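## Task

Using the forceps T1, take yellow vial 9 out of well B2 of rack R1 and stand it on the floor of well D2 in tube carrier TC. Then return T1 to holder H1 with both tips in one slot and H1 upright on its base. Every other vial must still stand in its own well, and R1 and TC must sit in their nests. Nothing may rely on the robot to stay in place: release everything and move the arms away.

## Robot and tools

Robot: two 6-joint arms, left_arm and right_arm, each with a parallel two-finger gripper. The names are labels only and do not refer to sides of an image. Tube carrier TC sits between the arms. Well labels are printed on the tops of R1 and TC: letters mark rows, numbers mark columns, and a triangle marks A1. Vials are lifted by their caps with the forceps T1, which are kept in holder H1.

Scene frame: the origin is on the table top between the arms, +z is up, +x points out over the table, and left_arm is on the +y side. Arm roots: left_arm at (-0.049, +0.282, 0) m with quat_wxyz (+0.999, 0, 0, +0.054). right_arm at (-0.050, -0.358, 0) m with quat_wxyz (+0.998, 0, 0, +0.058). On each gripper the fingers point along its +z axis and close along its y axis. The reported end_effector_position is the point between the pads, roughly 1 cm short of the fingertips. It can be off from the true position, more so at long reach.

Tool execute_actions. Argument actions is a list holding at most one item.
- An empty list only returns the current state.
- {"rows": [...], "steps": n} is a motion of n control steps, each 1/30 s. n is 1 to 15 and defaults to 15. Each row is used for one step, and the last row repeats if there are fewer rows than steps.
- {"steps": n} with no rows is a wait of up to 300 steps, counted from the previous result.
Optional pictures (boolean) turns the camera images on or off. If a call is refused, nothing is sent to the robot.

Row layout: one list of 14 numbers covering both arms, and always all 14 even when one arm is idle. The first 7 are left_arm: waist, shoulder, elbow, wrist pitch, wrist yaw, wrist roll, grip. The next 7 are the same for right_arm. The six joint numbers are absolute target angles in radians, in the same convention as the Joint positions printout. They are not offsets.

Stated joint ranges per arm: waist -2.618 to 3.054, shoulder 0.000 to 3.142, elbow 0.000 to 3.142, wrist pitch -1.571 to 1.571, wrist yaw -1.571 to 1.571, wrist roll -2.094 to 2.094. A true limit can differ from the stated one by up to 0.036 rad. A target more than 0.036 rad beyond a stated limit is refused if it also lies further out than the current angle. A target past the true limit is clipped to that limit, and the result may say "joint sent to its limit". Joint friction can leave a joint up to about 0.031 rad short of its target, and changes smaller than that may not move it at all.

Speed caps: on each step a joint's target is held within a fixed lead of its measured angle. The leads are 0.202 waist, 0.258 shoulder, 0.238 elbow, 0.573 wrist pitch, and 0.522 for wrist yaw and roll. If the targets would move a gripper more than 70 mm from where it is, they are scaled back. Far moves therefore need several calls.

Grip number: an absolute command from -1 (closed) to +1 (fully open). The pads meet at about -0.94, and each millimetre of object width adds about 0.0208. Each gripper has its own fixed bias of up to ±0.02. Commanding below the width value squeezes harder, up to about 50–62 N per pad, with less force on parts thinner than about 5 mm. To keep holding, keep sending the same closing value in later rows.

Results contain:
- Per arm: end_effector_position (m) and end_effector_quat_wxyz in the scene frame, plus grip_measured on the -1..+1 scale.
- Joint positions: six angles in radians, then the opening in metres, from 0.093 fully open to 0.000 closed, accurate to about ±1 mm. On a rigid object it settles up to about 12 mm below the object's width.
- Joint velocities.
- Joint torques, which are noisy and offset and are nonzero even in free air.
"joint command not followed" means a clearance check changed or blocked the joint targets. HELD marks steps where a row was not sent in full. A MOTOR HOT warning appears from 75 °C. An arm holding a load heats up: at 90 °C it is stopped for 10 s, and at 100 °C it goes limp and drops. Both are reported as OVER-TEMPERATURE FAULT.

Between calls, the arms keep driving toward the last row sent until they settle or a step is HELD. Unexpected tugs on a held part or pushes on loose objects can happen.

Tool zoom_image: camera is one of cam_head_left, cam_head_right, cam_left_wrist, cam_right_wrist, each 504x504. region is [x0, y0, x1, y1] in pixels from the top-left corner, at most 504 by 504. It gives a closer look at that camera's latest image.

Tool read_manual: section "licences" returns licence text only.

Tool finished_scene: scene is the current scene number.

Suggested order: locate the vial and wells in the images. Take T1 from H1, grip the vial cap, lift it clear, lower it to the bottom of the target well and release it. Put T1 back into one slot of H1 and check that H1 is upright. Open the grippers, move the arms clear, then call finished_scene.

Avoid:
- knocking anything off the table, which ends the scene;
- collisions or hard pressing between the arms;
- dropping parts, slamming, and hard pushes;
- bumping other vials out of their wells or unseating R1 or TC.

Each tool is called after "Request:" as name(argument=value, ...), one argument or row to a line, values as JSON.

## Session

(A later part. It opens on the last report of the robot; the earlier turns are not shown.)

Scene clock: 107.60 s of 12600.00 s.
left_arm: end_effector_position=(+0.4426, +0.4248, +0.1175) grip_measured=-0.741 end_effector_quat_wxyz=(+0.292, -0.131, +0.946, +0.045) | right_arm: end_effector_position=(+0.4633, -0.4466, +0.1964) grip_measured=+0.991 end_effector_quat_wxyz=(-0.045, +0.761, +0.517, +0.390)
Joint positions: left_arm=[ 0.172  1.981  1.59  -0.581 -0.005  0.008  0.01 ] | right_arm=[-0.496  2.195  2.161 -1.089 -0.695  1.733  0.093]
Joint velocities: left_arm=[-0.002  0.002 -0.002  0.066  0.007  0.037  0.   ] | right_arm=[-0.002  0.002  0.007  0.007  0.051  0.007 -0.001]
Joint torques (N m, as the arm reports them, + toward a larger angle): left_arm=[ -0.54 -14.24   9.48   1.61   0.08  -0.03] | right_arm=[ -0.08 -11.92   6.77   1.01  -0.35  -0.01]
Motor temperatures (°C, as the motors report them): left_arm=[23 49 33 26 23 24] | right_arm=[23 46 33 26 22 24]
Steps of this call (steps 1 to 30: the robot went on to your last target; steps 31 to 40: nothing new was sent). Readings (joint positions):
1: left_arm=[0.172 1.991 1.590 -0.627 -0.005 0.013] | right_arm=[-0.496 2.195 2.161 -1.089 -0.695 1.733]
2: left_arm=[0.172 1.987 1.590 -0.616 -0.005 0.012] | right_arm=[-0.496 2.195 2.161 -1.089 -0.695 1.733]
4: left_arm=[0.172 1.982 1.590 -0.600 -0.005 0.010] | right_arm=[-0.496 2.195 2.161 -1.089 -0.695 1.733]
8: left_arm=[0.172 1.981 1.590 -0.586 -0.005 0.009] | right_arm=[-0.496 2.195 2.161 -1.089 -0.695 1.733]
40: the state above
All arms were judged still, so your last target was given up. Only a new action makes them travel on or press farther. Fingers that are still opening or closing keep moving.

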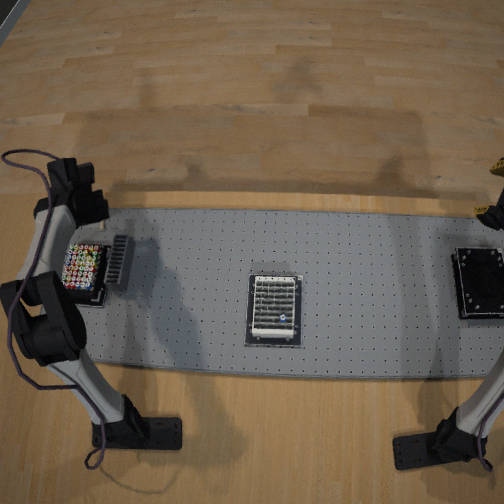

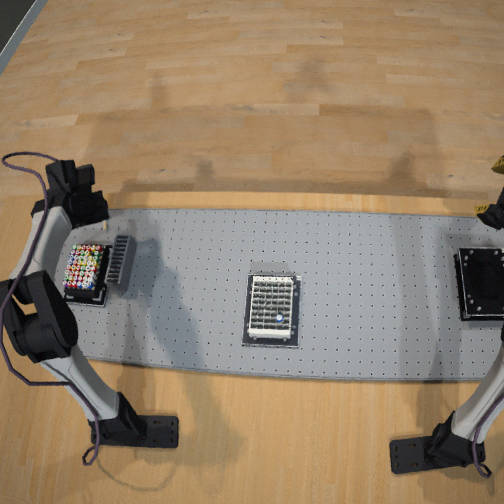

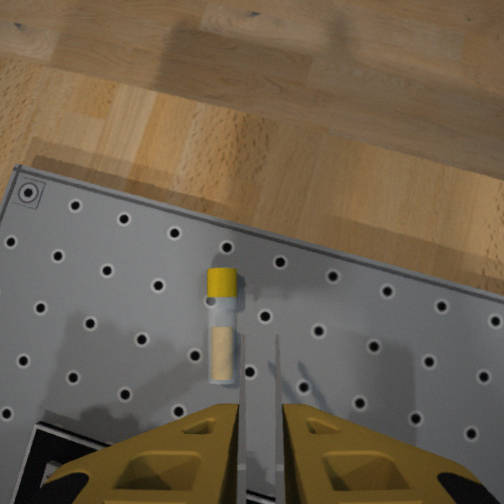

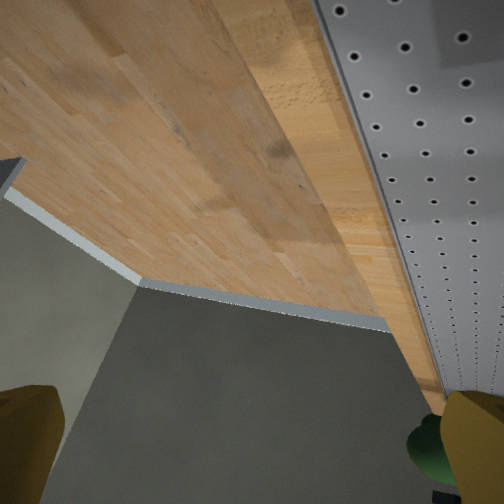

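Request:
execute_actions(
  actions=[
    {"rows":[[0.212,2.07,1.728,-0.60,0,0,-0.74,-0.496,2.195,2.161,-1.089,-0.695,1.733,1]],"steps":15},
  ],
  pictures=false,
)

Request:
execute_actions(
  actions=[
    {"steps":20},
  ],
)

Scene clock: 114.53 s of 12600.00 s.
left_arm: end_effector_position=(+0.4607, +0.4498, +0.1178) grip_measured=-0.741 end_effector_quat_wxyz=(+0.299, -0.147, +0.941, +0.050) | right_arm: end_effector_position=(+0.4633, -0.4466, +0.1964) grip_measured=+0.991 end_effector_quat_wxyz=(-0.045, +0.761, +0.517, +0.390)
Joint positions: left_arm=[ 0.208  2.067  1.707 -0.595 -0.003  0.007  0.01 ] | right_arm=[-0.496  2.195  2.161 -1.089 -0.695  1.733  0.093]
Joint velocities: left_arm=[-0.007  0.002 -0.017 -0.037 -0.007  0.022  0.   ] | right_arm=[-0.007 -0.012 -0.017 -0.037 -0.007  0.007 -0.   ]
Joint torques (N m, as the arm reports them, + toward a larger angle): left_arm=[ -0.28 -13.49  10.48   1.38   0.08  -0.07] | right_arm=[ -0.11 -11.52   6.85   1.03  -0.34  -0.07]
Motor temperatures (°C, as the motors report them): left_arm=[23 50 33 27 23 24] | right_arm=[23 47 33 26 22 24]
Steps of this call (steps 1 to 90: nothing new was sent; then 3.43 s passed at rest; steps 91 to 105: all 15 steps of this action). Readings (joint positions):
91: left_arm=[0.175 1.995 1.615 -0.600 -0.004 0.008] | right_arm=[-0.496 2.195 2.161 -1.089 -0.695 1.733]
92: left_arm=[0.179 2.018 1.653 -0.606 -0.003 0.008] | right_arm=[-0.496 2.195 2.161 -1.089 -0.695 1.733]
94: left_arm=[0.193 2.053 1.699 -0.595 -0.003 0.008] | right_arm=[-0.496 2.195 2.161 -1.089 -0.695 1.733]
98: left_arm=[0.208 2.066 1.707 -0.595 -0.003 0.007] | right_arm=[-0.496 2.195 2.161 -1.089 -0.695 1.733]
105: the state above

Scene clock: 115.20 s of 12600.00 s.
left_arm: end_effector_position=(+0.4607, +0.4498, +0.1178) grip_measured=-0.741 end_effector_quat_wxyz=(+0.299, -0.147, +0.941, +0.050) | right_arm: end_effector_position=(+0.4633, -0.4466, +0.1964) grip_measured=+0.991 end_effector_quat_wxyz=(-0.045, +0.761, +0.517, +0.390)
Joint positions: left_arm=[ 0.208  2.067  1.707 -0.595 -0.003  0.007  0.01 ] | right_arm=[-0.496  2.195  2.161 -1.089 -0.695  1.733  0.093]
Joint velocities: left_arm=[ 0.007  0.002 -0.002  0.022 -0.037 -0.037 -0.001] | right_arm=[-0.012 -0.002  0.012 -0.007  0.007 -0.007 -0.001]
Joint torques (N m, as the arm reports them, + toward a larger angle): left_arm=[ -0.28 -13.32  10.71   1.37   0.07  -0.09] | right_arm=[ -0.08 -11.81   6.95   1.    -0.33  -0.03]
Motor temperatures (°C, as the motors report them): left_arm=[23 50 33 27 23 24] | right_arm=[23 47 33 26 22 24]
Steps of this call (steps 1 to 15: the robot went on to your last target; steps 16 to 20: nothing new was sent). Readings (joint positions):
1: left_arm=[0.208 2.067 1.707 -0.595 -0.003 0.007] | right_arm=[-0.496 2.195 2.161 -1.089 -0.695 1.733]
2: left_arm=[0.208 2.067 1.707 -0.595 -0.003 0.007] | right_arm=[-0.496 2.195 2.161 -1.089 -0.695 1.733]
4: left_arm=[0.208 2.067 1.707 -0.595 -0.003 0.007] | right_arm=[-0.496 2.195 2.161 -1.089 -0.695 1.733]
8: left_arm=[0.208 2.067 1.707 -0.595 -0.003 0.007] | right_arm=[-0.496 2.195 2.161 -1.089 -0.695 1.733]
20: the state above
All arms were judged still, so your last target was given up. Only a new action makes them travel on or press farther. Fingers that are still opening or closing keep moving.

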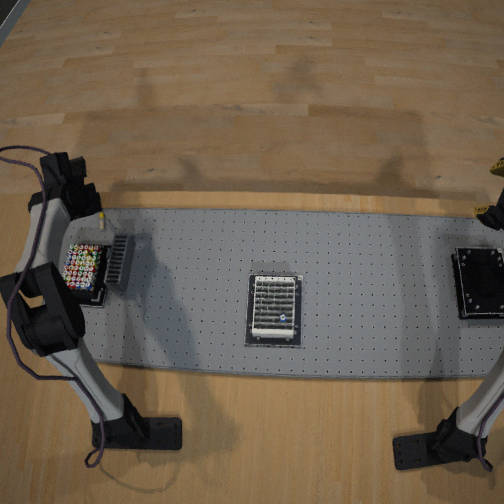

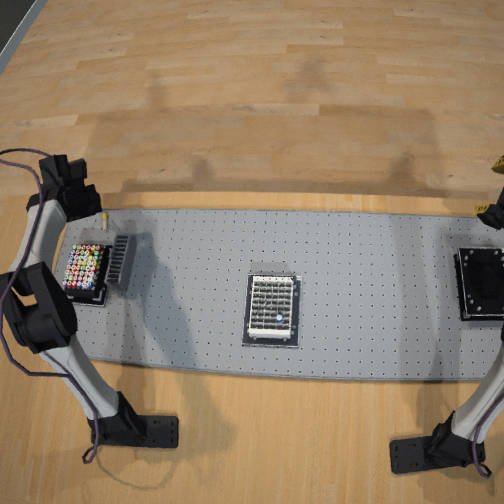

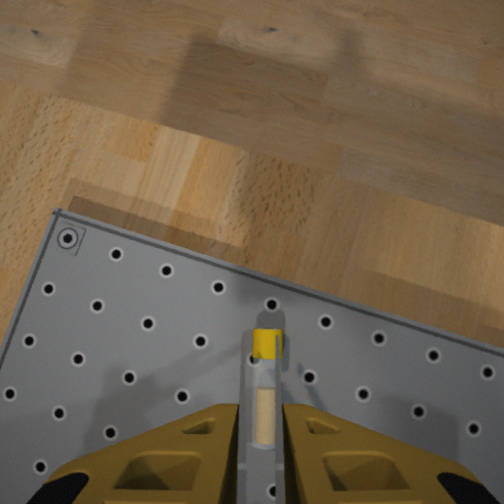

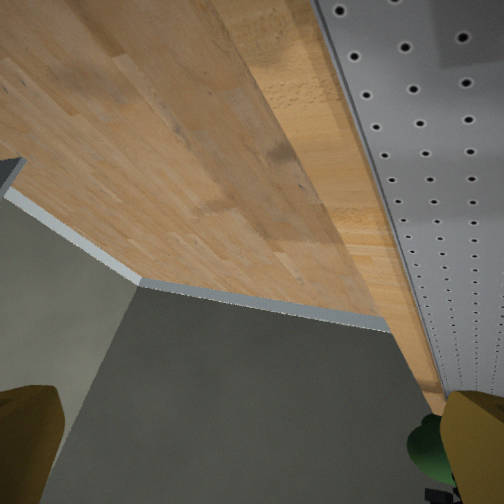

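Request:
execute_actions(
  actions=[
    {"rows":[[0.208,2.07,1.728,-0.60,0.022,0,-0.74,-0.496,2.195,2.161,-1.089,-0.695,1.733,1]],"steps":15},
  ],
  pictures=false,
)

Request:
execute_actions(
  actions=[
    {"rows":[[0.208,2.095,1.728,-0.60,0.022,0,-0.74,-0.496,2.195,2.161,-1.089,-0.695,1.733,1]],"steps":15},
  ],
  pictures=false,
)

Request:
execute_actions(
  actions=[
    {"steps":15},
  ],
)

Request:
zoom_image(
  camera="cam_left_wrist",
  region=[190, 280, 330, 420],
)

Scene clock: 118.83 s of 12600.00 s.
left_arm: end_effector_position=(+0.4616, +0.4472, +0.1178) grip_measured=-0.741 end_effector_quat_wxyz=(+0.300, -0.145, +0.942, +0.043) | right_arm: end_effector_position=(+0.4633, -0.4466, +0.1964) grip_measured=+0.991 end_effector_quat_wxyz=(-0.045, +0.761, +0.517, +0.390)
Joint positions: left_arm=[ 0.208  2.067  1.707 -0.595  0.014  0.007  0.01 ] | right_arm=[-0.496  2.195  2.161 -1.089 -0.695  1.733  0.093]
Joint velocities: left_arm=[-0.017 -0.017 -0.022  0.022 -0.037 -0.095  0.   ] | right_arm=[-0.002  0.002 -0.007 -0.022 -0.022 -0.037 -0.001]
Joint torques (N m, as the arm reports them, + toward a larger angle): left_arm=[ -0.54 -13.52  10.5    1.39   0.12  -0.07] | right_arm=[  0.   -12.     6.94   0.99  -0.39  -0.06]
Motor temperatures (°C, as the motors report them): left_arm=[23 50 34 27 23 24] | right_arm=[23 47 33 26 22 24]
Steps of this call (steps 1 to 90: nothing new was sent; then 0.13 s passed at rest; steps 91 to 105: all 15 steps of this action). Readings (joint positions):
91: left_arm=[0.208 2.067 1.707 -0.595 -0.000 0.007] | right_arm=[-0.496 2.195 2.161 -1.089 -0.695 1.733]
92: left_arm=[0.208 2.067 1.707 -0.595 0.003 0.007] | right_arm=[-0.496 2.195 2.161 -1.089 -0.695 1.733]
94: left_arm=[0.208 2.067 1.707 -0.595 0.007 0.007] | right_arm=[-0.496 2.195 2.161 -1.089 -0.695 1.733]
98: left_arm=[0.208 2.067 1.707 -0.595 0.011 0.007] | right_arm=[-0.496 2.195 2.161 -1.089 -0.695 1.733]
105: the state above

Scene clock: 119.33 s of 12600.00 s.
left_arm: end_effector_position=(+0.4617, +0.4471, +0.1049) grip_measured=-0.741 end_effector_quat_wxyz=(+0.288, -0.145, +0.946, +0.040) | right_arm: end_effector_position=(+0.4633, -0.4466, +0.1964) grip_measured=+0.991 end_effector_quat_wxyz=(-0.045, +0.761, +0.517, +0.390)
Joint positions: left_arm=[ 0.208  2.093  1.709 -0.596  0.014  0.007  0.01 ] | right_arm=[-0.496  2.195  2.161 -1.089 -0.695  1.733  0.093]
Joint velocities: left_arm=[-0.007 -0.012 -0.002  0.051  0.007  0.022 -0.001] | right_arm=[ 0.012 -0.007  0.007 -0.037  0.022 -0.022 -0.002]
Joint torques (N m, as the arm reports them, + toward a larger angle): left_arm=[ -0.46 -13.8   10.42   1.32   0.14  -0.04] | right_arm=[ -0.22 -11.8    6.97   1.08  -0.35  -0.01]
Motor temperatures (°C, as the motors report them): left_arm=[23 50 34 27 23 24] | right_arm=[23 47 33 26 22 24]
Steps of this call (steps 1 to 15: all 15 steps of this action). Readings (joint positions):
1: left_arm=[0.208 2.069 1.707 -0.595 0.014 0.007] | right_arm=[-0.496 2.195 2.161 -1.089 -0.695 1.733]
2: left_arm=[0.208 2.071 1.708 -0.595 0.014 0.007] | right_arm=[-0.496 2.195 2.161 -1.089 -0.695 1.733]
4: left_arm=[0.208 2.079 1.709 -0.595 0.014 0.007] | right_arm=[-0.496 2.195 2.161 -1.089 -0.695 1.733]
8: left_arm=[0.208 2.092 1.709 -0.595 0.014 0.007] | right_arm=[-0.496 2.195 2.161 -1.089 -0.695 1.733]
15: the state above

Scene clock: 119.83 s of 12600.00 s.
left_arm: end_effector_position=(+0.4617, +0.4471, +0.1049) grip_measured=-0.741 end_effector_quat_wxyz=(+0.288, -0.145, +0.946, +0.040) | right_arm: end_effector_position=(+0.4633, -0.4466, +0.1964) grip_measured=+0.991 end_effector_quat_wxyz=(-0.045, +0.761, +0.517, +0.390)
Joint positions: left_arm=[ 0.208  2.093  1.709 -0.596  0.014  0.007  0.01 ] | right_arm=[-0.496  2.195  2.161 -1.089 -0.695  1.733  0.093]
Joint velocities: left_arm=[-0.002 -0.002  0.007 -0.022  0.007  0.007  0.   ] | right_arm=[ 0.007 -0.002 -0.007 -0.022  0.007 -0.022  0.   ]
Joint torques (N m, as the arm reports them, + toward a larger angle): left_arm=[ -0.54 -13.76  10.37   1.35   0.14  -0.07] | right_arm=[  0.01 -11.87   7.09   1.01  -0.37  -0.05]
Motor temperatures (°C, as the motors report them): left_arm=[23 50 34 28 23 24] | right_arm=[23 47 33 26 22 24]
Steps of this call (steps 1 to 15: the robot went on to your last target). Readings (joint positions):
1: left_arm=[0.208 2.093 1.709 -0.596 0.014 0.007] | right_arm=[-0.496 2.195 2.161 -1.089 -0.695 1.733]
2: left_arm=[0.208 2.093 1.709 -0.596 0.014 0.007] | right_arm=[-0.496 2.195 2.161 -1.089 -0.695 1.733]
4: left_arm=[0.208 2.093 1.709 -0.596 0.014 0.007] | right_arm=[-0.496 2.195 2.161 -1.089 -0.695 1.733]
8: left_arm=[0.208 2.093 1.709 -0.596 0.014 0.007] | right_arm=[-0.496 2.195 2.161 -1.089 -0.695 1.733]
15: the state above
All arms were judged still, so your last target was given up. Only a new action makes them travel on or press farther. Fingers that are still opening or closing keep moving.

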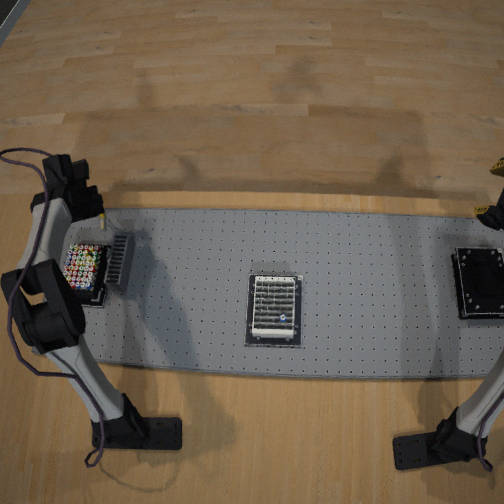

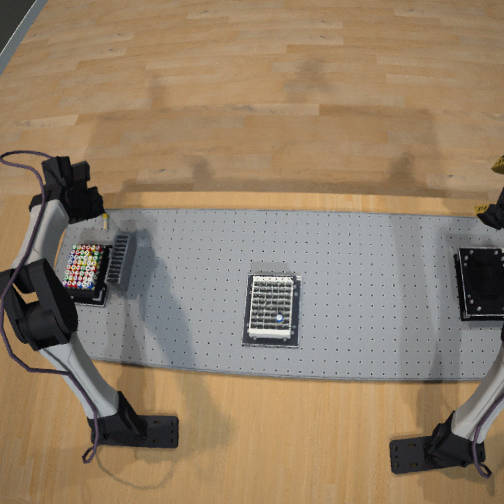

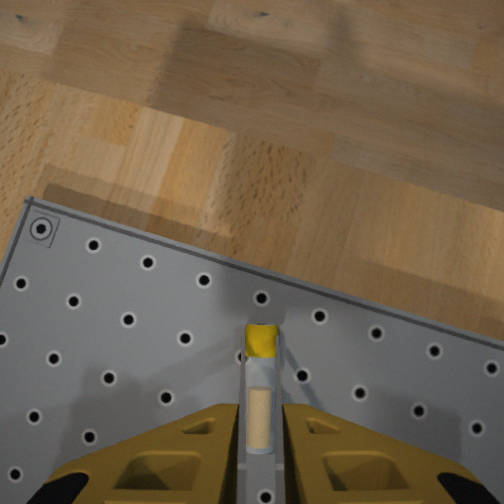

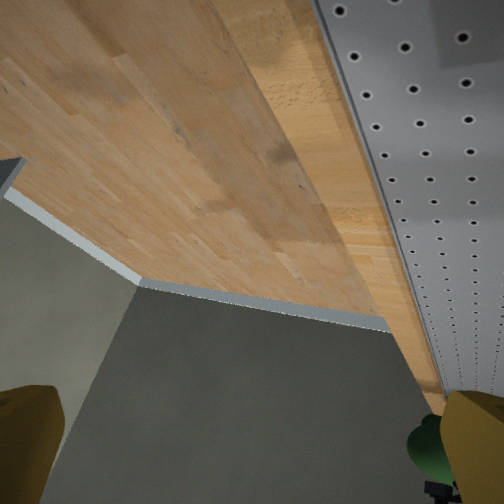

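Region (190, 280, 330, 420) of cam_left_wrist's 504x504 image, scaled by 3.600, with more detail than that image has.

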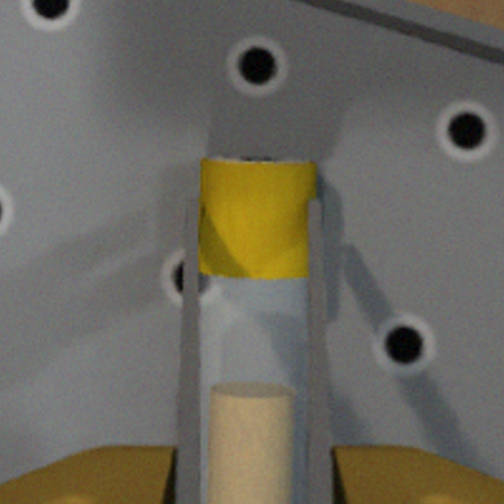

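Request:
execute_actions(
  actions=[
    {"rows":[[0.208,2.113,1.728,-0.60,0.022,0,-0.74,-0.496,2.195,2.161,-1.089,-0.695,1.733,1]],"steps":15},
  ],
  pictures=false,
)

Request:
execute_actions(
  actions=[
    {"steps":15},
  ],
)

Request:
zoom_image(
  camera="cam_left_wrist",
  region=[190, 280, 330, 420],
)

Scene clock: 124.80 s of 12600.00 s.
left_arm: end_effector_position=(+0.4616, +0.4471, +0.0992) grip_measured=-0.741 end_effector_quat_wxyz=(+0.283, -0.146, +0.947, +0.039) | right_arm: end_effector_position=(+0.4633, -0.4466, +0.1964) grip_measured=+0.991 end_effector_quat_wxyz=(-0.045, +0.761, +0.517, +0.390)
Joint positions: left_arm=[ 0.208  2.104  1.709 -0.596  0.014  0.007  0.01 ] | right_arm=[-0.496  2.195  2.161 -1.089 -0.695  1.733  0.093]
Joint velocities: left_arm=[ 0.007 -0.007  0.002 -0.007 -0.007 -0.037 -0.   ] | right_arm=[-0.012 -0.002  0.007  0.022 -0.007 -0.022 -0.001]
Joint torques (N m, as the arm reports them, + toward a larger angle): left_arm=[ -0.49 -13.18  10.29   1.34   0.08  -0.05] | right_arm=[  0.01 -11.6    6.88   1.05  -0.34  -0.06]
Motor temperatures (°C, as the motors report them): left_arm=[23 50 34 28 23 24] | right_arm=[23 48 33 26 22 24]
Steps of this call (steps 1 to 90: nothing new was sent; then 1.47 s passed at rest; steps 91 to 105: all 15 steps of this action). Readings (joint positions):
91: left_arm=[0.208 2.094 1.709 -0.596 0.014 0.007] | right_arm=[-0.496 2.195 2.161 -1.089 -0.695 1.733]
92: left_arm=[0.208 2.095 1.709 -0.596 0.014 0.007] | right_arm=[-0.496 2.195 2.161 -1.089 -0.695 1.733]
94: left_arm=[0.208 2.100 1.709 -0.596 0.014 0.007] | right_arm=[-0.496 2.195 2.161 -1.089 -0.695 1.733]
98: left_arm=[0.208 2.104 1.709 -0.596 0.014 0.007] | right_arm=[-0.496 2.195 2.161 -1.089 -0.695 1.733]
105: the state above

Scene clock: 125.30 s of 12600.00 s.
left_arm: end_effector_position=(+0.4616, +0.4471, +0.0992) grip_measured=-0.741 end_effector_quat_wxyz=(+0.283, -0.146, +0.947, +0.039) | right_arm: end_effector_position=(+0.4633, -0.4466, +0.1964) grip_measured=+0.991 end_effector_quat_wxyz=(-0.045, +0.761, +0.517, +0.390)
Joint positions: left_arm=[ 0.208  2.104  1.709 -0.596  0.014  0.007  0.01 ] | right_arm=[-0.496  2.195  2.161 -1.089 -0.695  1.733  0.093]
Joint velocities: left_arm=[-0.017  0.007  0.007  0.007 -0.037 -0.007 -0.   ] | right_arm=[ 0.002  0.002 -0.007 -0.007  0.022  0.022  0.   ]
Joint torques (N m, as the arm reports them, + toward a larger angle): left_arm=[ -0.73 -13.39  10.21   1.37   0.08  -0.08] | right_arm=[ -0.04 -11.68   6.8    1.05  -0.39  -0.03]
Motor temperatures (°C, as the motors report them): left_arm=[23 50 34 28 23 24] | right_arm=[23 48 33 26 22 24]
Steps of this call (steps 1 to 15: the robot went on to your last target). Readings (joint positions):
1: left_arm=[0.208 2.104 1.709 -0.596 0.014 0.007] | right_arm=[-0.496 2.195 2.161 -1.089 -0.695 1.733]
2: left_arm=[0.208 2.104 1.709 -0.596 0.014 0.007] | right_arm=[-0.496 2.195 2.161 -1.089 -0.695 1.733]
4: left_arm=[0.208 2.104 1.709 -0.596 0.014 0.007] | right_arm=[-0.496 2.195 2.161 -1.089 -0.695 1.733]
8: left_arm=[0.208 2.104 1.709 -0.596 0.014 0.007] | right_arm=[-0.496 2.195 2.161 -1.089 -0.695 1.733]
15: the state above
All arms were judged still, so your last target was given up. Only a new action makes them travel on or press farther. Fingers that are still opening or closing keep moving.

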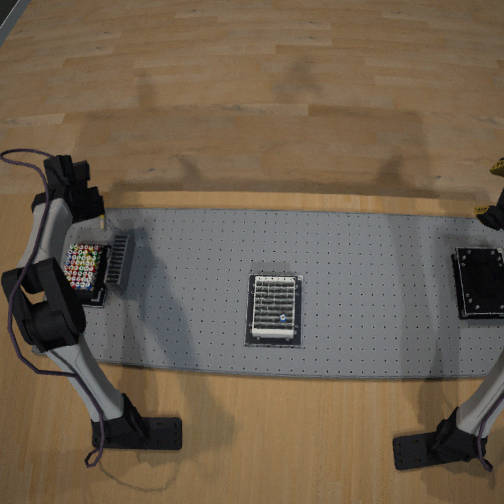

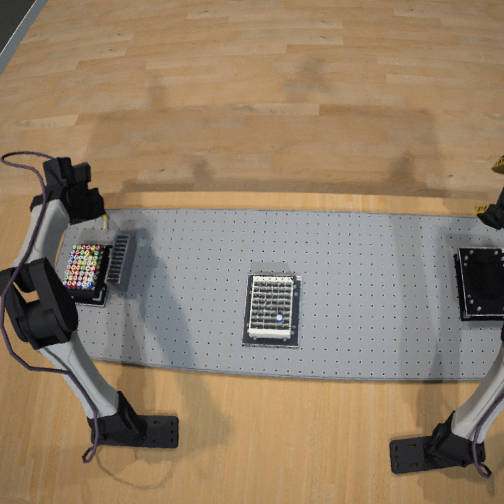

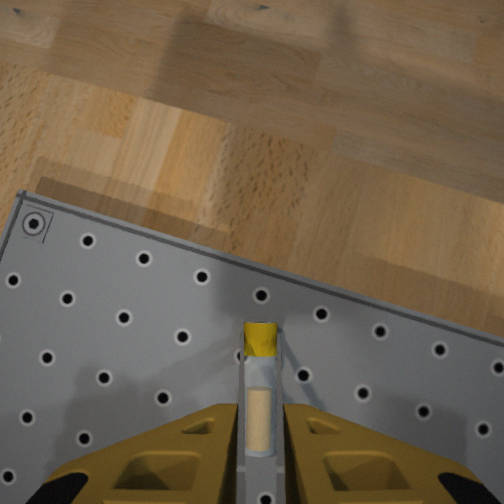

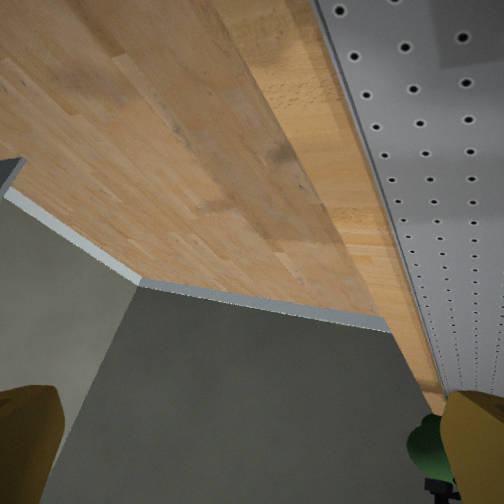

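Region (190, 280, 330, 420) of cam_left_wrist's 504x504 image, scaled by 3.600, with more detail than that image has.

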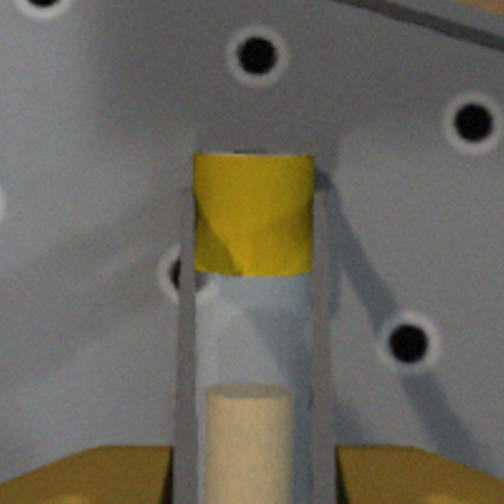

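Tips near the table. Squeeze and lift slowly.

Request:
execute_actions(
  actions=[
    {"rows":[[0.208,2.104,1.728,-0.60,0.022,0,-0.80,-0.496,2.195,2.161,-1.089,-0.695,1.733,1]],"steps":15},
  ],
  pictures=false,
)

Request:
execute_actions(
  actions=[
    {"rows":[[0.208,2.04,1.728,-0.60,0.022,0,-0.80,-0.496,2.195,2.161,-1.089,-0.695,1.733,1]],"steps":15},
  ],
  pictures=false,
)

Request:
execute_actions(
  actions=[
    {"rows":[[0.208,1.97,1.728,-0.60,0.022,0,-0.80,-0.496,2.195,2.161,-1.089,-0.695,1.733,1]],"steps":15},
  ],
  pictures=false,
)

Request:
execute_actions(
  actions=[
    {"steps":20},
  ],
)

Scene clock: 129.40 s of 12600.00 s.
left_arm: end_effector_position=(+0.4616, +0.4470, +0.0992) grip_measured=-0.794 end_effector_quat_wxyz=(+0.283, -0.146, +0.947, +0.039) | right_arm: end_effector_position=(+0.4633, -0.4466, +0.1964) grip_measured=+0.991 end_effector_quat_wxyz=(-0.045, +0.761, +0.517, +0.390)
Joint positions: left_arm=[ 0.208  2.104  1.709 -0.596  0.015  0.007  0.007] | right_arm=[-0.496  2.195  2.161 -1.089 -0.695  1.733  0.093]
Joint velocities: left_arm=[-0.002  0.002  0.017  0.066 -0.066  0.037  0.001] | right_arm=[-0.012 -0.012 -0.002 -0.037 -0.037 -0.022 -0.   ]
Joint torques (N m, as the arm reports them, + toward a larger angle): left_arm=[ -0.57 -14.08  10.47   1.31   0.11  -0.04] | right_arm=[ -0.16 -11.73   6.8    1.02  -0.35  -0.03]
Motor temperatures (°C, as the motors report them): left_arm=[23 51 35 28 23 24] | right_arm=[23 48 33 26 22 24]
Steps of this call (steps 1 to 90: nothing new was sent; then 0.60 s passed at rest; steps 91 to 105: all 15 steps of this action). Readings (joint positions):
91: left_arm=[0.208 2.104 1.709 -0.596 0.015 0.007] | right_arm=[-0.496 2.195 2.161 -1.089 -0.695 1.733]
92: left_arm=[0.208 2.104 1.709 -0.596 0.015 0.007] | right_arm=[-0.496 2.195 2.161 -1.089 -0.695 1.733]
94: left_arm=[0.208 2.104 1.709 -0.596 0.015 0.007] | right_arm=[-0.496 2.195 2.161 -1.089 -0.695 1.733]
98: left_arm=[0.208 2.104 1.709 -0.596 0.015 0.007] | right_arm=[-0.496 2.195 2.161 -1.089 -0.695 1.733]
105: the state above

Scene clock: 129.90 s of 12600.00 s.
left_arm: end_effector_position=(+0.4605, +0.4467, +0.1257) grip_measured=-0.794 end_effector_quat_wxyz=(+0.305, -0.144, +0.940, +0.043) | right_arm: end_effector_position=(+0.4633, -0.4466, +0.1964) grip_measured=+0.991 end_effector_quat_wxyz=(-0.045, +0.761, +0.517, +0.390)
Joint positions: left_arm=[ 0.208  2.051  1.709 -0.602  0.015  0.007  0.007] | right_arm=[-0.496  2.195  2.161 -1.089 -0.695  1.733  0.093]
Joint velocities: left_arm=[-0.012 -0.007  0.017 -0.037 -0.037  0.022  0.001] | right_arm=[-0.002 -0.007  0.007 -0.022 -0.037 -0.007  0.001]
Joint torques (N m, as the arm reports them, + toward a larger angle): left_arm=[ -0.66 -14.47  10.42   1.52   0.13  -0.02] | right_arm=[  0.02 -11.65   6.88   1.    -0.34  -0.04]
Motor temperatures (°C, as the motors report them): left_arm=[23 51 35 28 23 24] | right_arm=[23 48 33 26 22 24]
Steps of this call (steps 1 to 15: all 15 steps of this action). Readings (joint positions):
1: left_arm=[0.208 2.100 1.709 -0.597 0.015 0.007] | right_arm=[-0.496 2.195 2.161 -1.089 -0.695 1.733]
2: left_arm=[0.208 2.095 1.709 -0.601 0.015 0.007] | right_arm=[-0.496 2.195 2.161 -1.089 -0.695 1.733]
4: left_arm=[0.208 2.079 1.709 -0.602 0.015 0.007] | right_arm=[-0.496 2.195 2.161 -1.089 -0.695 1.733]
8: left_arm=[0.208 2.053 1.709 -0.602 0.015 0.007] | right_arm=[-0.496 2.195 2.161 -1.089 -0.695 1.733]
15: the state above

Scene clock: 130.40 s of 12600.00 s.
left_arm: end_effector_position=(+0.4572, +0.4456, +0.1638) grip_measured=-0.794 end_effector_quat_wxyz=(+0.338, -0.142, +0.929, +0.048) | right_arm: end_effector_position=(+0.4633, -0.4466, +0.1964) grip_measured=+0.991 end_effector_quat_wxyz=(-0.045, +0.761, +0.517, +0.390)
Joint positions: left_arm=[ 0.208  1.975  1.709 -0.608  0.015  0.007  0.007] | right_arm=[-0.496  2.195  2.161 -1.089 -0.695  1.733  0.093]
Joint velocities: left_arm=[-0.002 -0.027 -0.002 -0.007  0.007 -0.037  0.001] | right_arm=[-0.002 -0.012 -0.007 -0.037 -0.007  0.022 -0.   ]
Joint torques (N m, as the arm reports them, + toward a larger angle): left_arm=[ -0.61 -13.41  10.69   1.62   0.11  -0.09] | right_arm=[ -0.03 -11.68   6.97   1.09  -0.35  -0.04]
Motor temperatures (°C, as the motors report them): left_arm=[23 51 35 28 23 24] | right_arm=[23 48 33 26 22 24]
Steps of this call (steps 1 to 15: all 15 steps of this action). Readings (joint positions):
1: left_arm=[0.208 2.046 1.709 -0.603 0.015 0.007] | right_arm=[-0.496 2.195 2.161 -1.089 -0.695 1.733]
2: left_arm=[0.208 2.039 1.709 -0.608 0.015 0.007] | right_arm=[-0.496 2.195 2.161 -1.089 -0.695 1.733]
4: left_arm=[0.208 2.016 1.709 -0.609 0.015 0.007] | right_arm=[-0.496 2.195 2.161 -1.089 -0.695 1.733]
8: left_arm=[0.208 1.977 1.709 -0.608 0.015 0.007] | right_arm=[-0.496 2.195 2.161 -1.089 -0.695 1.733]
15: the state above

Scene clock: 131.07 s of 12600.00 s.
left_arm: end_effector_position=(+0.4572, +0.4456, +0.1638) grip_measured=-0.794 end_effector_quat_wxyz=(+0.338, -0.142, +0.929, +0.048) | right_arm: end_effector_position=(+0.4633, -0.4466, +0.1964) grip_measured=+0.991 end_effector_quat_wxyz=(-0.045, +0.761, +0.517, +0.390)
Joint positions: left_arm=[ 0.208  1.975  1.709 -0.608  0.015  0.007  0.007] | right_arm=[-0.496  2.195  2.161 -1.089 -0.695  1.733  0.093]
Joint velocities: left_arm=[ 0.007 -0.007 -0.012  0.066 -0.037 -0.022 -0.001] | right_arm=[-0.002 -0.002 -0.022 -0.007  0.037  0.022 -0.   ]
Joint torques (N m, as the arm reports them, + toward a larger angle): left_arm=[ -0.47 -13.37  10.56   1.62   0.11  -0.07] | right_arm=[ -0.18 -11.75   7.04   1.07  -0.34  -0.06]
Motor temperatures (°C, as the motors report them): left_arm=[23 51 35 28 23 24] | right_arm=[23 48 33 26 22 24]
Steps of this call (steps 1 to 15: the robot went on to your last target; steps 16 to 20: nothing new was sent). Readings (joint positions):
1: left_arm=[0.208 1.975 1.709 -0.608 0.015 0.007] | right_arm=[-0.496 2.195 2.161 -1.089 -0.695 1.733]
2: left_arm=[0.208 1.975 1.709 -0.608 0.015 0.007] | right_arm=[-0.496 2.195 2.161 -1.089 -0.695 1.733]
4: left_arm=[0.208 1.975 1.709 -0.608 0.015 0.007] | right_arm=[-0.496 2.195 2.161 -1.089 -0.695 1.733]
8: left_arm=[0.208 1.975 1.709 -0.608 0.015 0.007] | right_arm=[-0.496 2.195 2.161 -1.089 -0.695 1.733]
20: the state above
All arms were judged still, so your last target was given up. Only a new action makes them travel on or press farther. Fingers that are still opening or closing keep moving.

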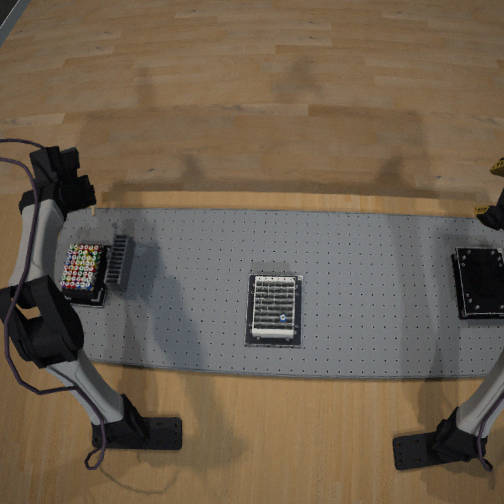

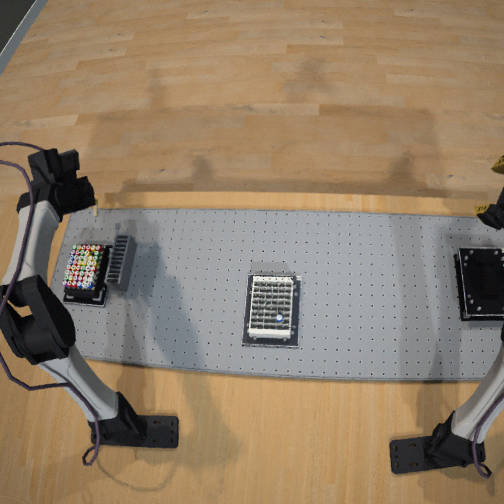

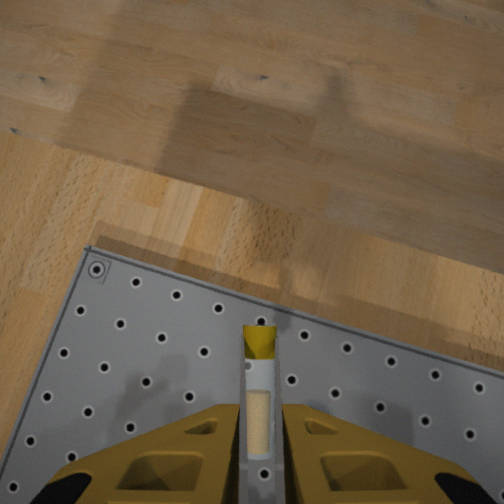

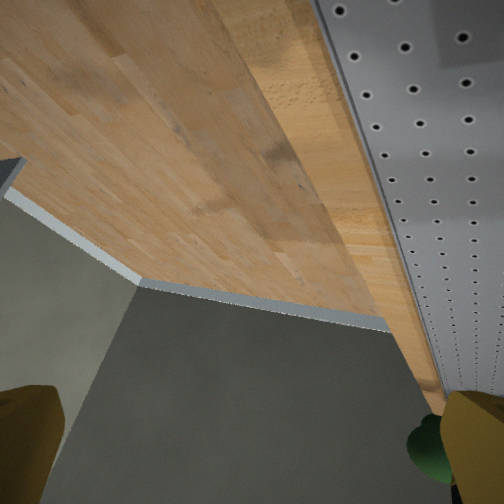

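Request:
execute_actions(
  actions=[
    {"rows":[[0.208,1.75,1.65,-0.85,0.0,0,-0.80,-0.496,2.195,2.161,-1.089,-0.695,1.733,1]],"steps":15},
  ],
  pictures=false,
)

Request:
execute_actions(
  actions=[
    {"rows":[[-0.2,1.45,1.25,-0.79,0.0,0,-0.80,-0.496,2.195,2.161,-1.089,-0.695,1.733,1]],"steps":15},
  ],
  pictures=false,
)

Request:
execute_actions(
  actions=[
    {"rows":[[-0.2,1.335,0.995,-0.64,0.0,0,-0.80,-0.496,2.195,2.161,-1.089,-0.695,1.733,1]],"steps":15},
  ],
  pictures=false,
)

Request:
execute_actions(
  actions=[
    {"steps":30},
  ],
)

Scene clock: 150.80 s of 12600.00 s.
left_arm: end_effector_position=(+0.3891, +0.4244, +0.2160) grip_measured=-0.794 end_effector_quat_wxyz=(+0.312, -0.145, +0.938, +0.047) | right_arm: end_effector_position=(+0.4633, -0.4466, +0.1964) grip_measured=+0.991 end_effector_quat_wxyz=(-0.045, +0.761, +0.517, +0.390)
Joint positions: left_arm=[ 0.208  1.743  1.648 -0.833  0.008  0.007  0.007] | right_arm=[-0.496  2.195  2.161 -1.089 -0.695  1.733  0.093]
Joint velocities: left_arm=[-0.017  0.066 -0.002 -0.125 -0.051 -0.007  0.001] | right_arm=[ 0.002  0.002 -0.002 -0.037 -0.051 -0.022 -0.   ]
Joint torques (N m, as the arm reports them, + toward a larger angle): left_arm=[ -0.62 -10.43   8.9    1.42  -0.02  -0.04] | right_arm=[ -0.02 -11.71   6.96   1.    -0.32  -0.02]
Motor temperatures (°C, as the motors report them): left_arm=[23 52 36 29 23 24] | right_arm=[23 49 34 26 22 24]
Steps of this call (steps 1 to 90: nothing new was sent; then 16.23 s passed at rest; steps 91 to 105: all 15 steps of this action). Readings (joint positions):
91: left_arm=[0.208 1.958 1.699 -0.621 0.014 0.007] | right_arm=[-0.496 2.195 2.161 -1.089 -0.695 1.733]
92: left_arm=[0.208 1.926 1.676 -0.661 0.013 0.007] | right_arm=[-0.496 2.195 2.161 -1.089 -0.695 1.733]
94: left_arm=[0.208 1.843 1.648 -0.748 0.011 0.007] | right_arm=[-0.496 2.195 2.161 -1.089 -0.695 1.733]
98: left_arm=[0.208 1.735 1.648 -0.798 0.009 0.007] | right_arm=[-0.496 2.195 2.161 -1.089 -0.695 1.733]
105: the state above

Scene clock: 151.30 s of 12600.00 s.
left_arm: end_effector_position=(+0.3231, +0.2429, +0.1811) grip_measured=-0.794 end_effector_quat_wxyz=(+0.279, +0.053, +0.959, -0.018) | right_arm: end_effector_position=(+0.4633, -0.4466, +0.1964) grip_measured=+0.991 end_effector_quat_wxyz=(-0.045, +0.761, +0.517, +0.390)
Joint positions: left_arm=[-0.21   1.463  1.26  -0.801  0.009  0.007  0.007] | right_arm=[-0.496  2.195  2.161 -1.089 -0.695  1.733  0.093]
Joint velocities: left_arm=[ 0.002 -0.022  0.007 -0.022 -0.066 -0.007 -0.   ] | right_arm=[-0.022  0.002  0.002  0.051  0.081 -0.037  0.001]
Joint torques (N m, as the arm reports them, + toward a larger angle): left_arm=[ 0.24 -8.46  7.73  1.47 -0.04 -0.02] | right_arm=[ -0.05 -11.74   6.96   1.07  -0.33  -0.08]
Motor temperatures (°C, as the motors report them): left_arm=[23 52 36 29 23 24] | right_arm=[23 49 34 26 22 24]
Steps of this call (steps 1 to 15: all 15 steps of this action). Readings (joint positions):
1: left_arm=[0.194 1.722 1.612 -0.806 -0.002 0.007] | right_arm=[-0.496 2.195 2.161 -1.089 -0.695 1.733]
2: left_arm=[0.165 1.680 1.551 -0.793 -0.009 0.007] | right_arm=[-0.496 2.195 2.161 -1.089 -0.695 1.733]
4: left_arm=[0.068 1.579 1.426 -0.792 -0.010 0.007] | right_arm=[-0.496 2.195 2.161 -1.089 -0.695 1.733]
8: left_arm=[-0.172 1.466 1.280 -0.800 0.003 0.007] | right_arm=[-0.496 2.195 2.161 -1.089 -0.695 1.733]
15: the state above

Scene clock: 151.80 s of 12600.00 s.
left_arm: end_effector_position=(+0.2883, +0.2467, +0.1358) grip_measured=-0.794 end_effector_quat_wxyz=(+0.271, +0.053, +0.961, -0.017) | right_arm: end_effector_position=(+0.4633, -0.4466, +0.1964) grip_measured=+0.991 end_effector_quat_wxyz=(-0.045, +0.761, +0.517, +0.390)
Joint positions: left_arm=[-0.21   1.347  0.993 -0.667  0.008  0.007  0.007] | right_arm=[-0.496  2.195  2.161 -1.089 -0.695  1.733  0.093]
Joint velocities: left_arm=[-0.002 -0.022  0.012  0.051 -0.037  0.037  0.001] | right_arm=[ 0.002 -0.012  0.002  0.007  0.066 -0.081 -0.   ]
Joint torques (N m, as the arm reports them, + toward a larger angle): left_arm=[ 0.04 -7.03  8.77  1.54 -0.07 -0.06] | right_arm=[  0.04 -11.67   6.83   1.06  -0.37  -0.09]
Motor temperatures (°C, as the motors report them): left_arm=[23 51 36 29 23 24] | right_arm=[23 49 34 26 22 24]
Steps of this call (steps 1 to 15: all 15 steps of this action). Readings (joint positions):
1: left_arm=[-0.210 1.441 1.217 -0.751 0.009 0.007] | right_arm=[-0.496 2.195 2.161 -1.089 -0.695 1.733]
2: left_arm=[-0.210 1.403 1.146 -0.706 0.009 0.007] | right_arm=[-0.496 2.195 2.161 -1.089 -0.695 1.733]
4: left_arm=[-0.210 1.351 1.041 -0.700 0.009 0.007] | right_arm=[-0.496 2.195 2.161 -1.089 -0.695 1.733]
8: left_arm=[-0.210 1.347 0.993 -0.700 0.008 0.007] | right_arm=[-0.496 2.195 2.161 -1.089 -0.695 1.733]
15: the state above

Scene clock: 152.80 s of 12600.00 s.
left_arm: end_effector_position=(+0.2895, +0.2466, +0.1365) grip_measured=-0.794 end_effector_quat_wxyz=(+0.274, +0.053, +0.960, -0.017) | right_arm: end_effector_position=(+0.4633, -0.4466, +0.1964) grip_measured=+0.991 end_effector_quat_wxyz=(-0.045, +0.761, +0.517, +0.390)
Joint positions: left_arm=[-0.21   1.347  0.993 -0.661  0.008  0.007  0.007] | right_arm=[-0.496  2.195  2.161 -1.089 -0.695  1.733  0.093]
Joint velocities: left_arm=[-0.007  0.007 -0.007  0.066 -0.022  0.037 -0.   ] | right_arm=[ 0.002 -0.012  0.017  0.037 -0.022 -0.037  0.001]
Joint torques (N m, as the arm reports them, + toward a larger angle): left_arm=[ 0.22 -7.04  8.67  1.54 -0.1  -0.09] | right_arm=[ -0.28 -11.79   6.86   1.    -0.38  -0.02]
Motor temperatures (°C, as the motors report them): left_arm=[23 51 36 29 23 24] | right_arm=[23 49 34 26 22 24]
Steps of this call (steps 1 to 15: the robot went on to your last target; steps 16 to 30: nothing new was sent). Readings (joint positions):
1: left_arm=[-0.210 1.347 0.993 -0.666 0.008 0.007] | right_arm=[-0.496 2.195 2.161 -1.089 -0.695 1.733]
2: left_arm=[-0.210 1.347 0.993 -0.664 0.008 0.007] | right_arm=[-0.496 2.195 2.161 -1.089 -0.695 1.733]
4: left_arm=[-0.210 1.347 0.993 -0.663 0.008 0.007] | right_arm=[-0.496 2.195 2.161 -1.089 -0.695 1.733]
8: left_arm=[-0.210 1.347 0.993 -0.661 0.008 0.007] | right_arm=[-0.496 2.195 2.161 -1.089 -0.695 1.733]
30: the state above
All arms were judged still, so your last target was given up. Only a new action makes them travel on or press farther. Fingers that are still opening or closing keep moving.

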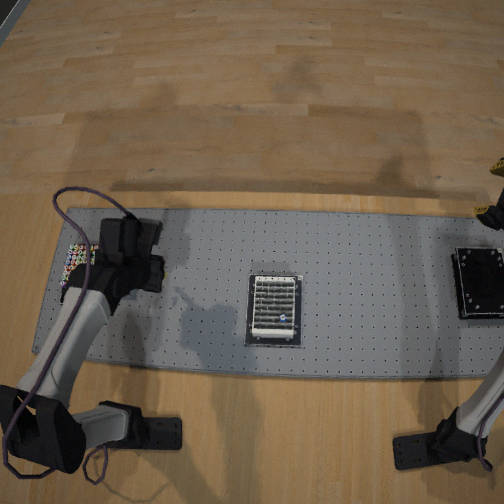

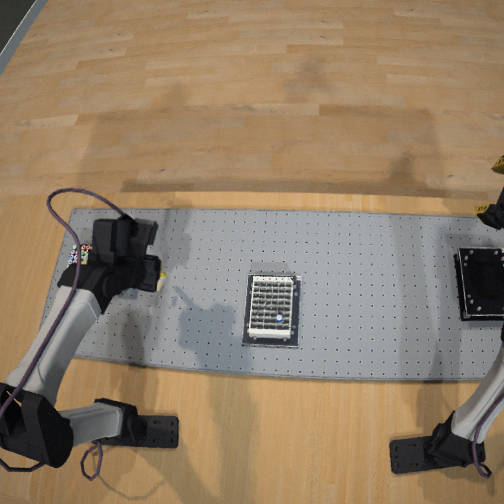

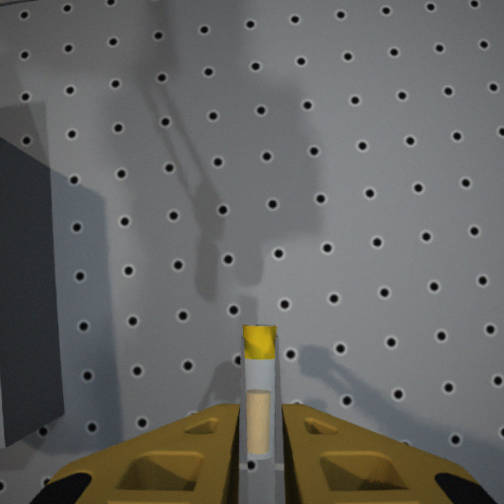

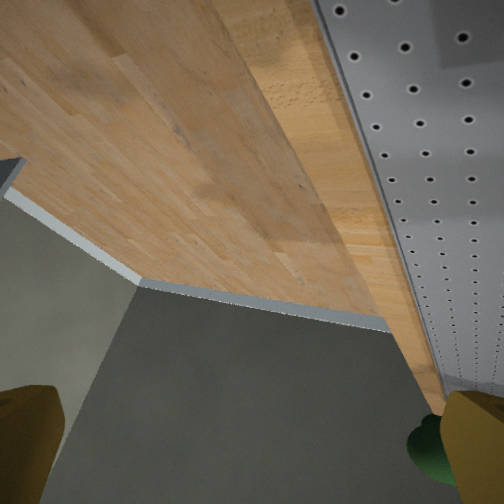

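Request:
execute_actions(
  actions=[
    {"rows":[[-0.2,1.36,0.868,-0.465,0.0,0,-0.80,-0.496,2.195,2.161,-1.089,-0.695,1.733,1]],"steps":15},
  ],
  pictures=false,
)

Request:
execute_actions(
  actions=[
    {"steps":20},
  ],
  pictures=false,
)

Request:
execute_actions(
  actions=[
    {"rows":[[-0.2,1.36,0.868,-0.465,0.0,0,-0.715,-0.496,2.195,2.161,-1.089,-0.695,1.733,1]],"steps":15},
  ],
)

Scene clock: 159.70 s of 12600.00 s.
left_arm: end_effector_position=(+0.2934, +0.2462, +0.1083) grip_measured=-0.794 end_effector_quat_wxyz=(+0.290, +0.053, +0.955, -0.017) | right_arm: end_effector_position=(+0.4633, -0.4466, +0.1964) grip_measured=+0.991 end_effector_quat_wxyz=(-0.045, +0.761, +0.517, +0.390)
Joint positions: left_arm=[-0.21   1.359  0.871 -0.492  0.008  0.007  0.007] | right_arm=[-0.496  2.195  2.161 -1.089 -0.695  1.733  0.093]
Joint velocities: left_arm=[-0.002  0.002 -0.017  0.081  0.022 -0.007 -0.001] | right_arm=[-0.002  0.012  0.007  0.051 -0.066  0.007 -0.002]
Joint torques (N m, as the arm reports them, + toward a larger angle): left_arm=[ 0.13 -5.88  8.35  1.55 -0.04 -0.05] | right_arm=[ -0.08 -11.65   6.8    1.02  -0.35  -0.08]
Motor temperatures (°C, as the motors report them): left_arm=[23 49 36 30 23 24] | right_arm=[23 49 34 26 22 24]
Steps of this call (steps 1 to 90: nothing new was sent; then 3.40 s passed at rest; steps 91 to 105: all 15 steps of this action). Readings (joint positions):
91: left_arm=[-0.210 1.345 0.973 -0.626 0.008 0.007] | right_arm=[-0.496 2.195 2.161 -1.089 -0.695 1.733]
92: left_arm=[-0.210 1.343 0.945 -0.584 0.008 0.007] | right_arm=[-0.496 2.195 2.161 -1.089 -0.695 1.733]
94: left_arm=[-0.210 1.350 0.898 -0.549 0.008 0.007] | right_arm=[-0.496 2.195 2.161 -1.089 -0.695 1.733]
98: left_arm=[-0.210 1.359 0.871 -0.528 0.008 0.007] | right_arm=[-0.496 2.195 2.161 -1.089 -0.695 1.733]
105: the state above

Scene clock: 160.37 s of 12600.00 s.
left_arm: end_effector_position=(+0.2947, +0.2461, +0.1091) grip_measured=-0.794 end_effector_quat_wxyz=(+0.293, +0.053, +0.954, -0.018) | right_arm: end_effector_position=(+0.4633, -0.4466, +0.1964) grip_measured=+0.991 end_effector_quat_wxyz=(-0.045, +0.761, +0.517, +0.390)
Joint positions: left_arm=[-0.21   1.359  0.871 -0.486  0.008  0.007  0.007] | right_arm=[-0.496  2.195  2.161 -1.089 -0.695  1.733  0.093]
Joint velocities: left_arm=[-0.002 -0.002 -0.002 -0.022  0.037  0.066 -0.001] | right_arm=[-0.007  0.002 -0.007  0.037 -0.066 -0.007 -0.   ]
Joint torques (N m, as the arm reports them, + toward a larger angle): left_arm=[ 0.23 -6.    8.33  1.59 -0.06 -0.03] | right_arm=[ -0.01 -11.77   6.9    1.03  -0.35   0.02]
Motor temperatures (°C, as the motors report them): left_arm=[23 49 36 30 23 24] | right_arm=[23 49 34 26 22 24]
Steps of this call (steps 1 to 15: the robot went on to your last target; steps 16 to 20: nothing new was sent). Readings (joint positions):
1: left_arm=[-0.210 1.359 0.871 -0.491 0.008 0.007] | right_arm=[-0.496 2.195 2.161 -1.089 -0.695 1.733]
2: left_arm=[-0.210 1.359 0.871 -0.490 0.008 0.007] | right_arm=[-0.496 2.195 2.161 -1.089 -0.695 1.733]
4: left_arm=[-0.210 1.359 0.871 -0.488 0.008 0.007] | right_arm=[-0.496 2.195 2.161 -1.089 -0.695 1.733]
8: left_arm=[-0.210 1.359 0.871 -0.487 0.008 0.007] | right_arm=[-0.496 2.195 2.161 -1.089 -0.695 1.733]
20: the state above
All arms were judged still, so your last target was given up. Only a new action makes them travel on or press farther. Fingers that are still opening or closing keep moving.

Scene clock: 160.87 s of 12600.00 s.
left_arm: end_effector_position=(+0.2948, +0.2461, +0.1093) grip_measured=-0.716 end_effector_quat_wxyz=(+0.294, +0.053, +0.954, -0.018) | right_arm: end_effector_position=(+0.4633, -0.4466, +0.1964) grip_measured=+0.991 end_effector_quat_wxyz=(-0.045, +0.761, +0.517, +0.390)
Joint positions: left_arm=[-0.21   1.359  0.871 -0.485  0.008  0.007  0.011] | right_arm=[-0.496  2.195  2.161 -1.089 -0.695  1.733  0.093]
Joint velocities: left_arm=[ 0.017 -0.012 -0.007  0.007  0.051  0.037 -0.   ] | right_arm=[ 0.002 -0.002  0.002 -0.022 -0.007  0.037 -0.001]
Joint torques (N m, as the arm reports them, + toward a larger angle): left_arm=[ 0.07 -6.03  8.31  1.6  -0.07 -0.07] | right_arm=[ -0.1  -11.77   7.03   1.04  -0.34   0.  ]
Motor temperatures (°C, as the motors report them): left_arm=[23 49 36 30 23 24] | right_arm=[23 49 34 26 22 24]
Steps of this call (steps 1 to 15: all 15 steps of this action). Readings (joint positions):
1: left_arm=[-0.210 1.359 0.871 -0.486 0.008 0.007] | right_arm=[-0.496 2.195 2.161 -1.089 -0.695 1.733]
2: left_arm=[-0.210 1.359 0.871 -0.486 0.008 0.007] | right_arm=[-0.496 2.195 2.161 -1.089 -0.695 1.733]
4: left_arm=[-0.210 1.359 0.871 -0.486 0.008 0.007] | right_arm=[-0.496 2.195 2.161 -1.089 -0.695 1.733]
8: left_arm=[-0.210 1.359 0.871 -0.485 0.008 0.007] | right_arm=[-0.496 2.195 2.161 -1.089 -0.695 1.733]
15: the state above

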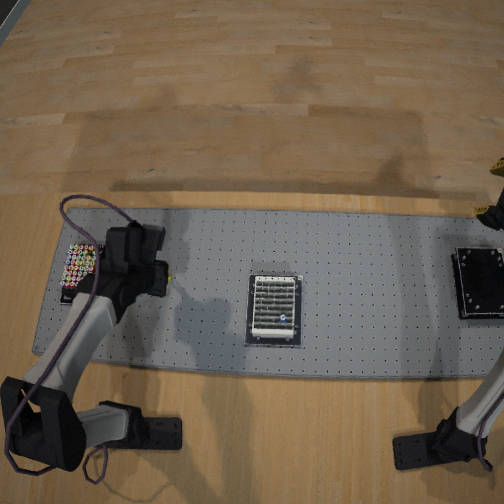

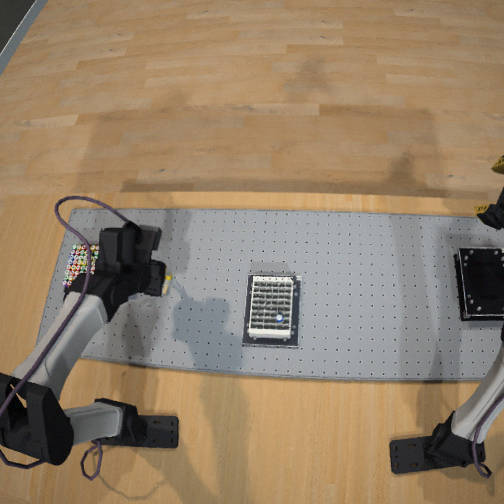

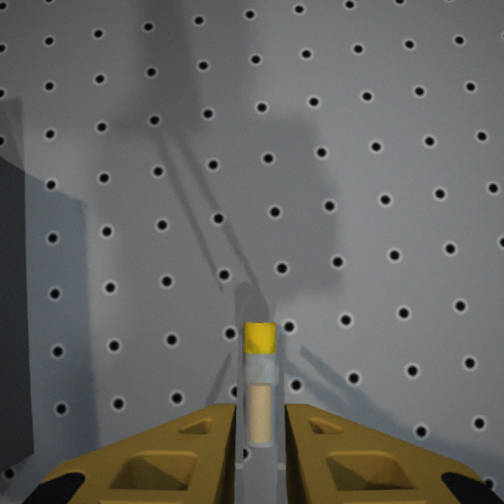

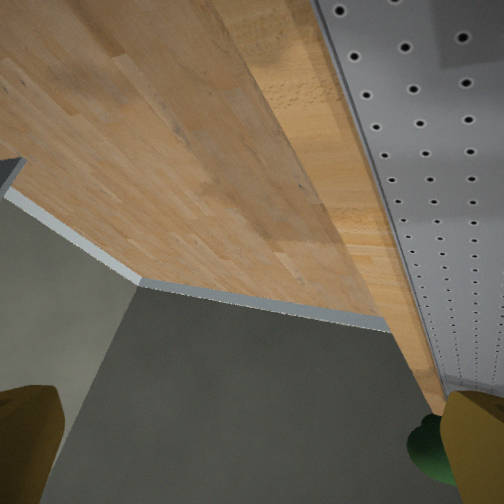

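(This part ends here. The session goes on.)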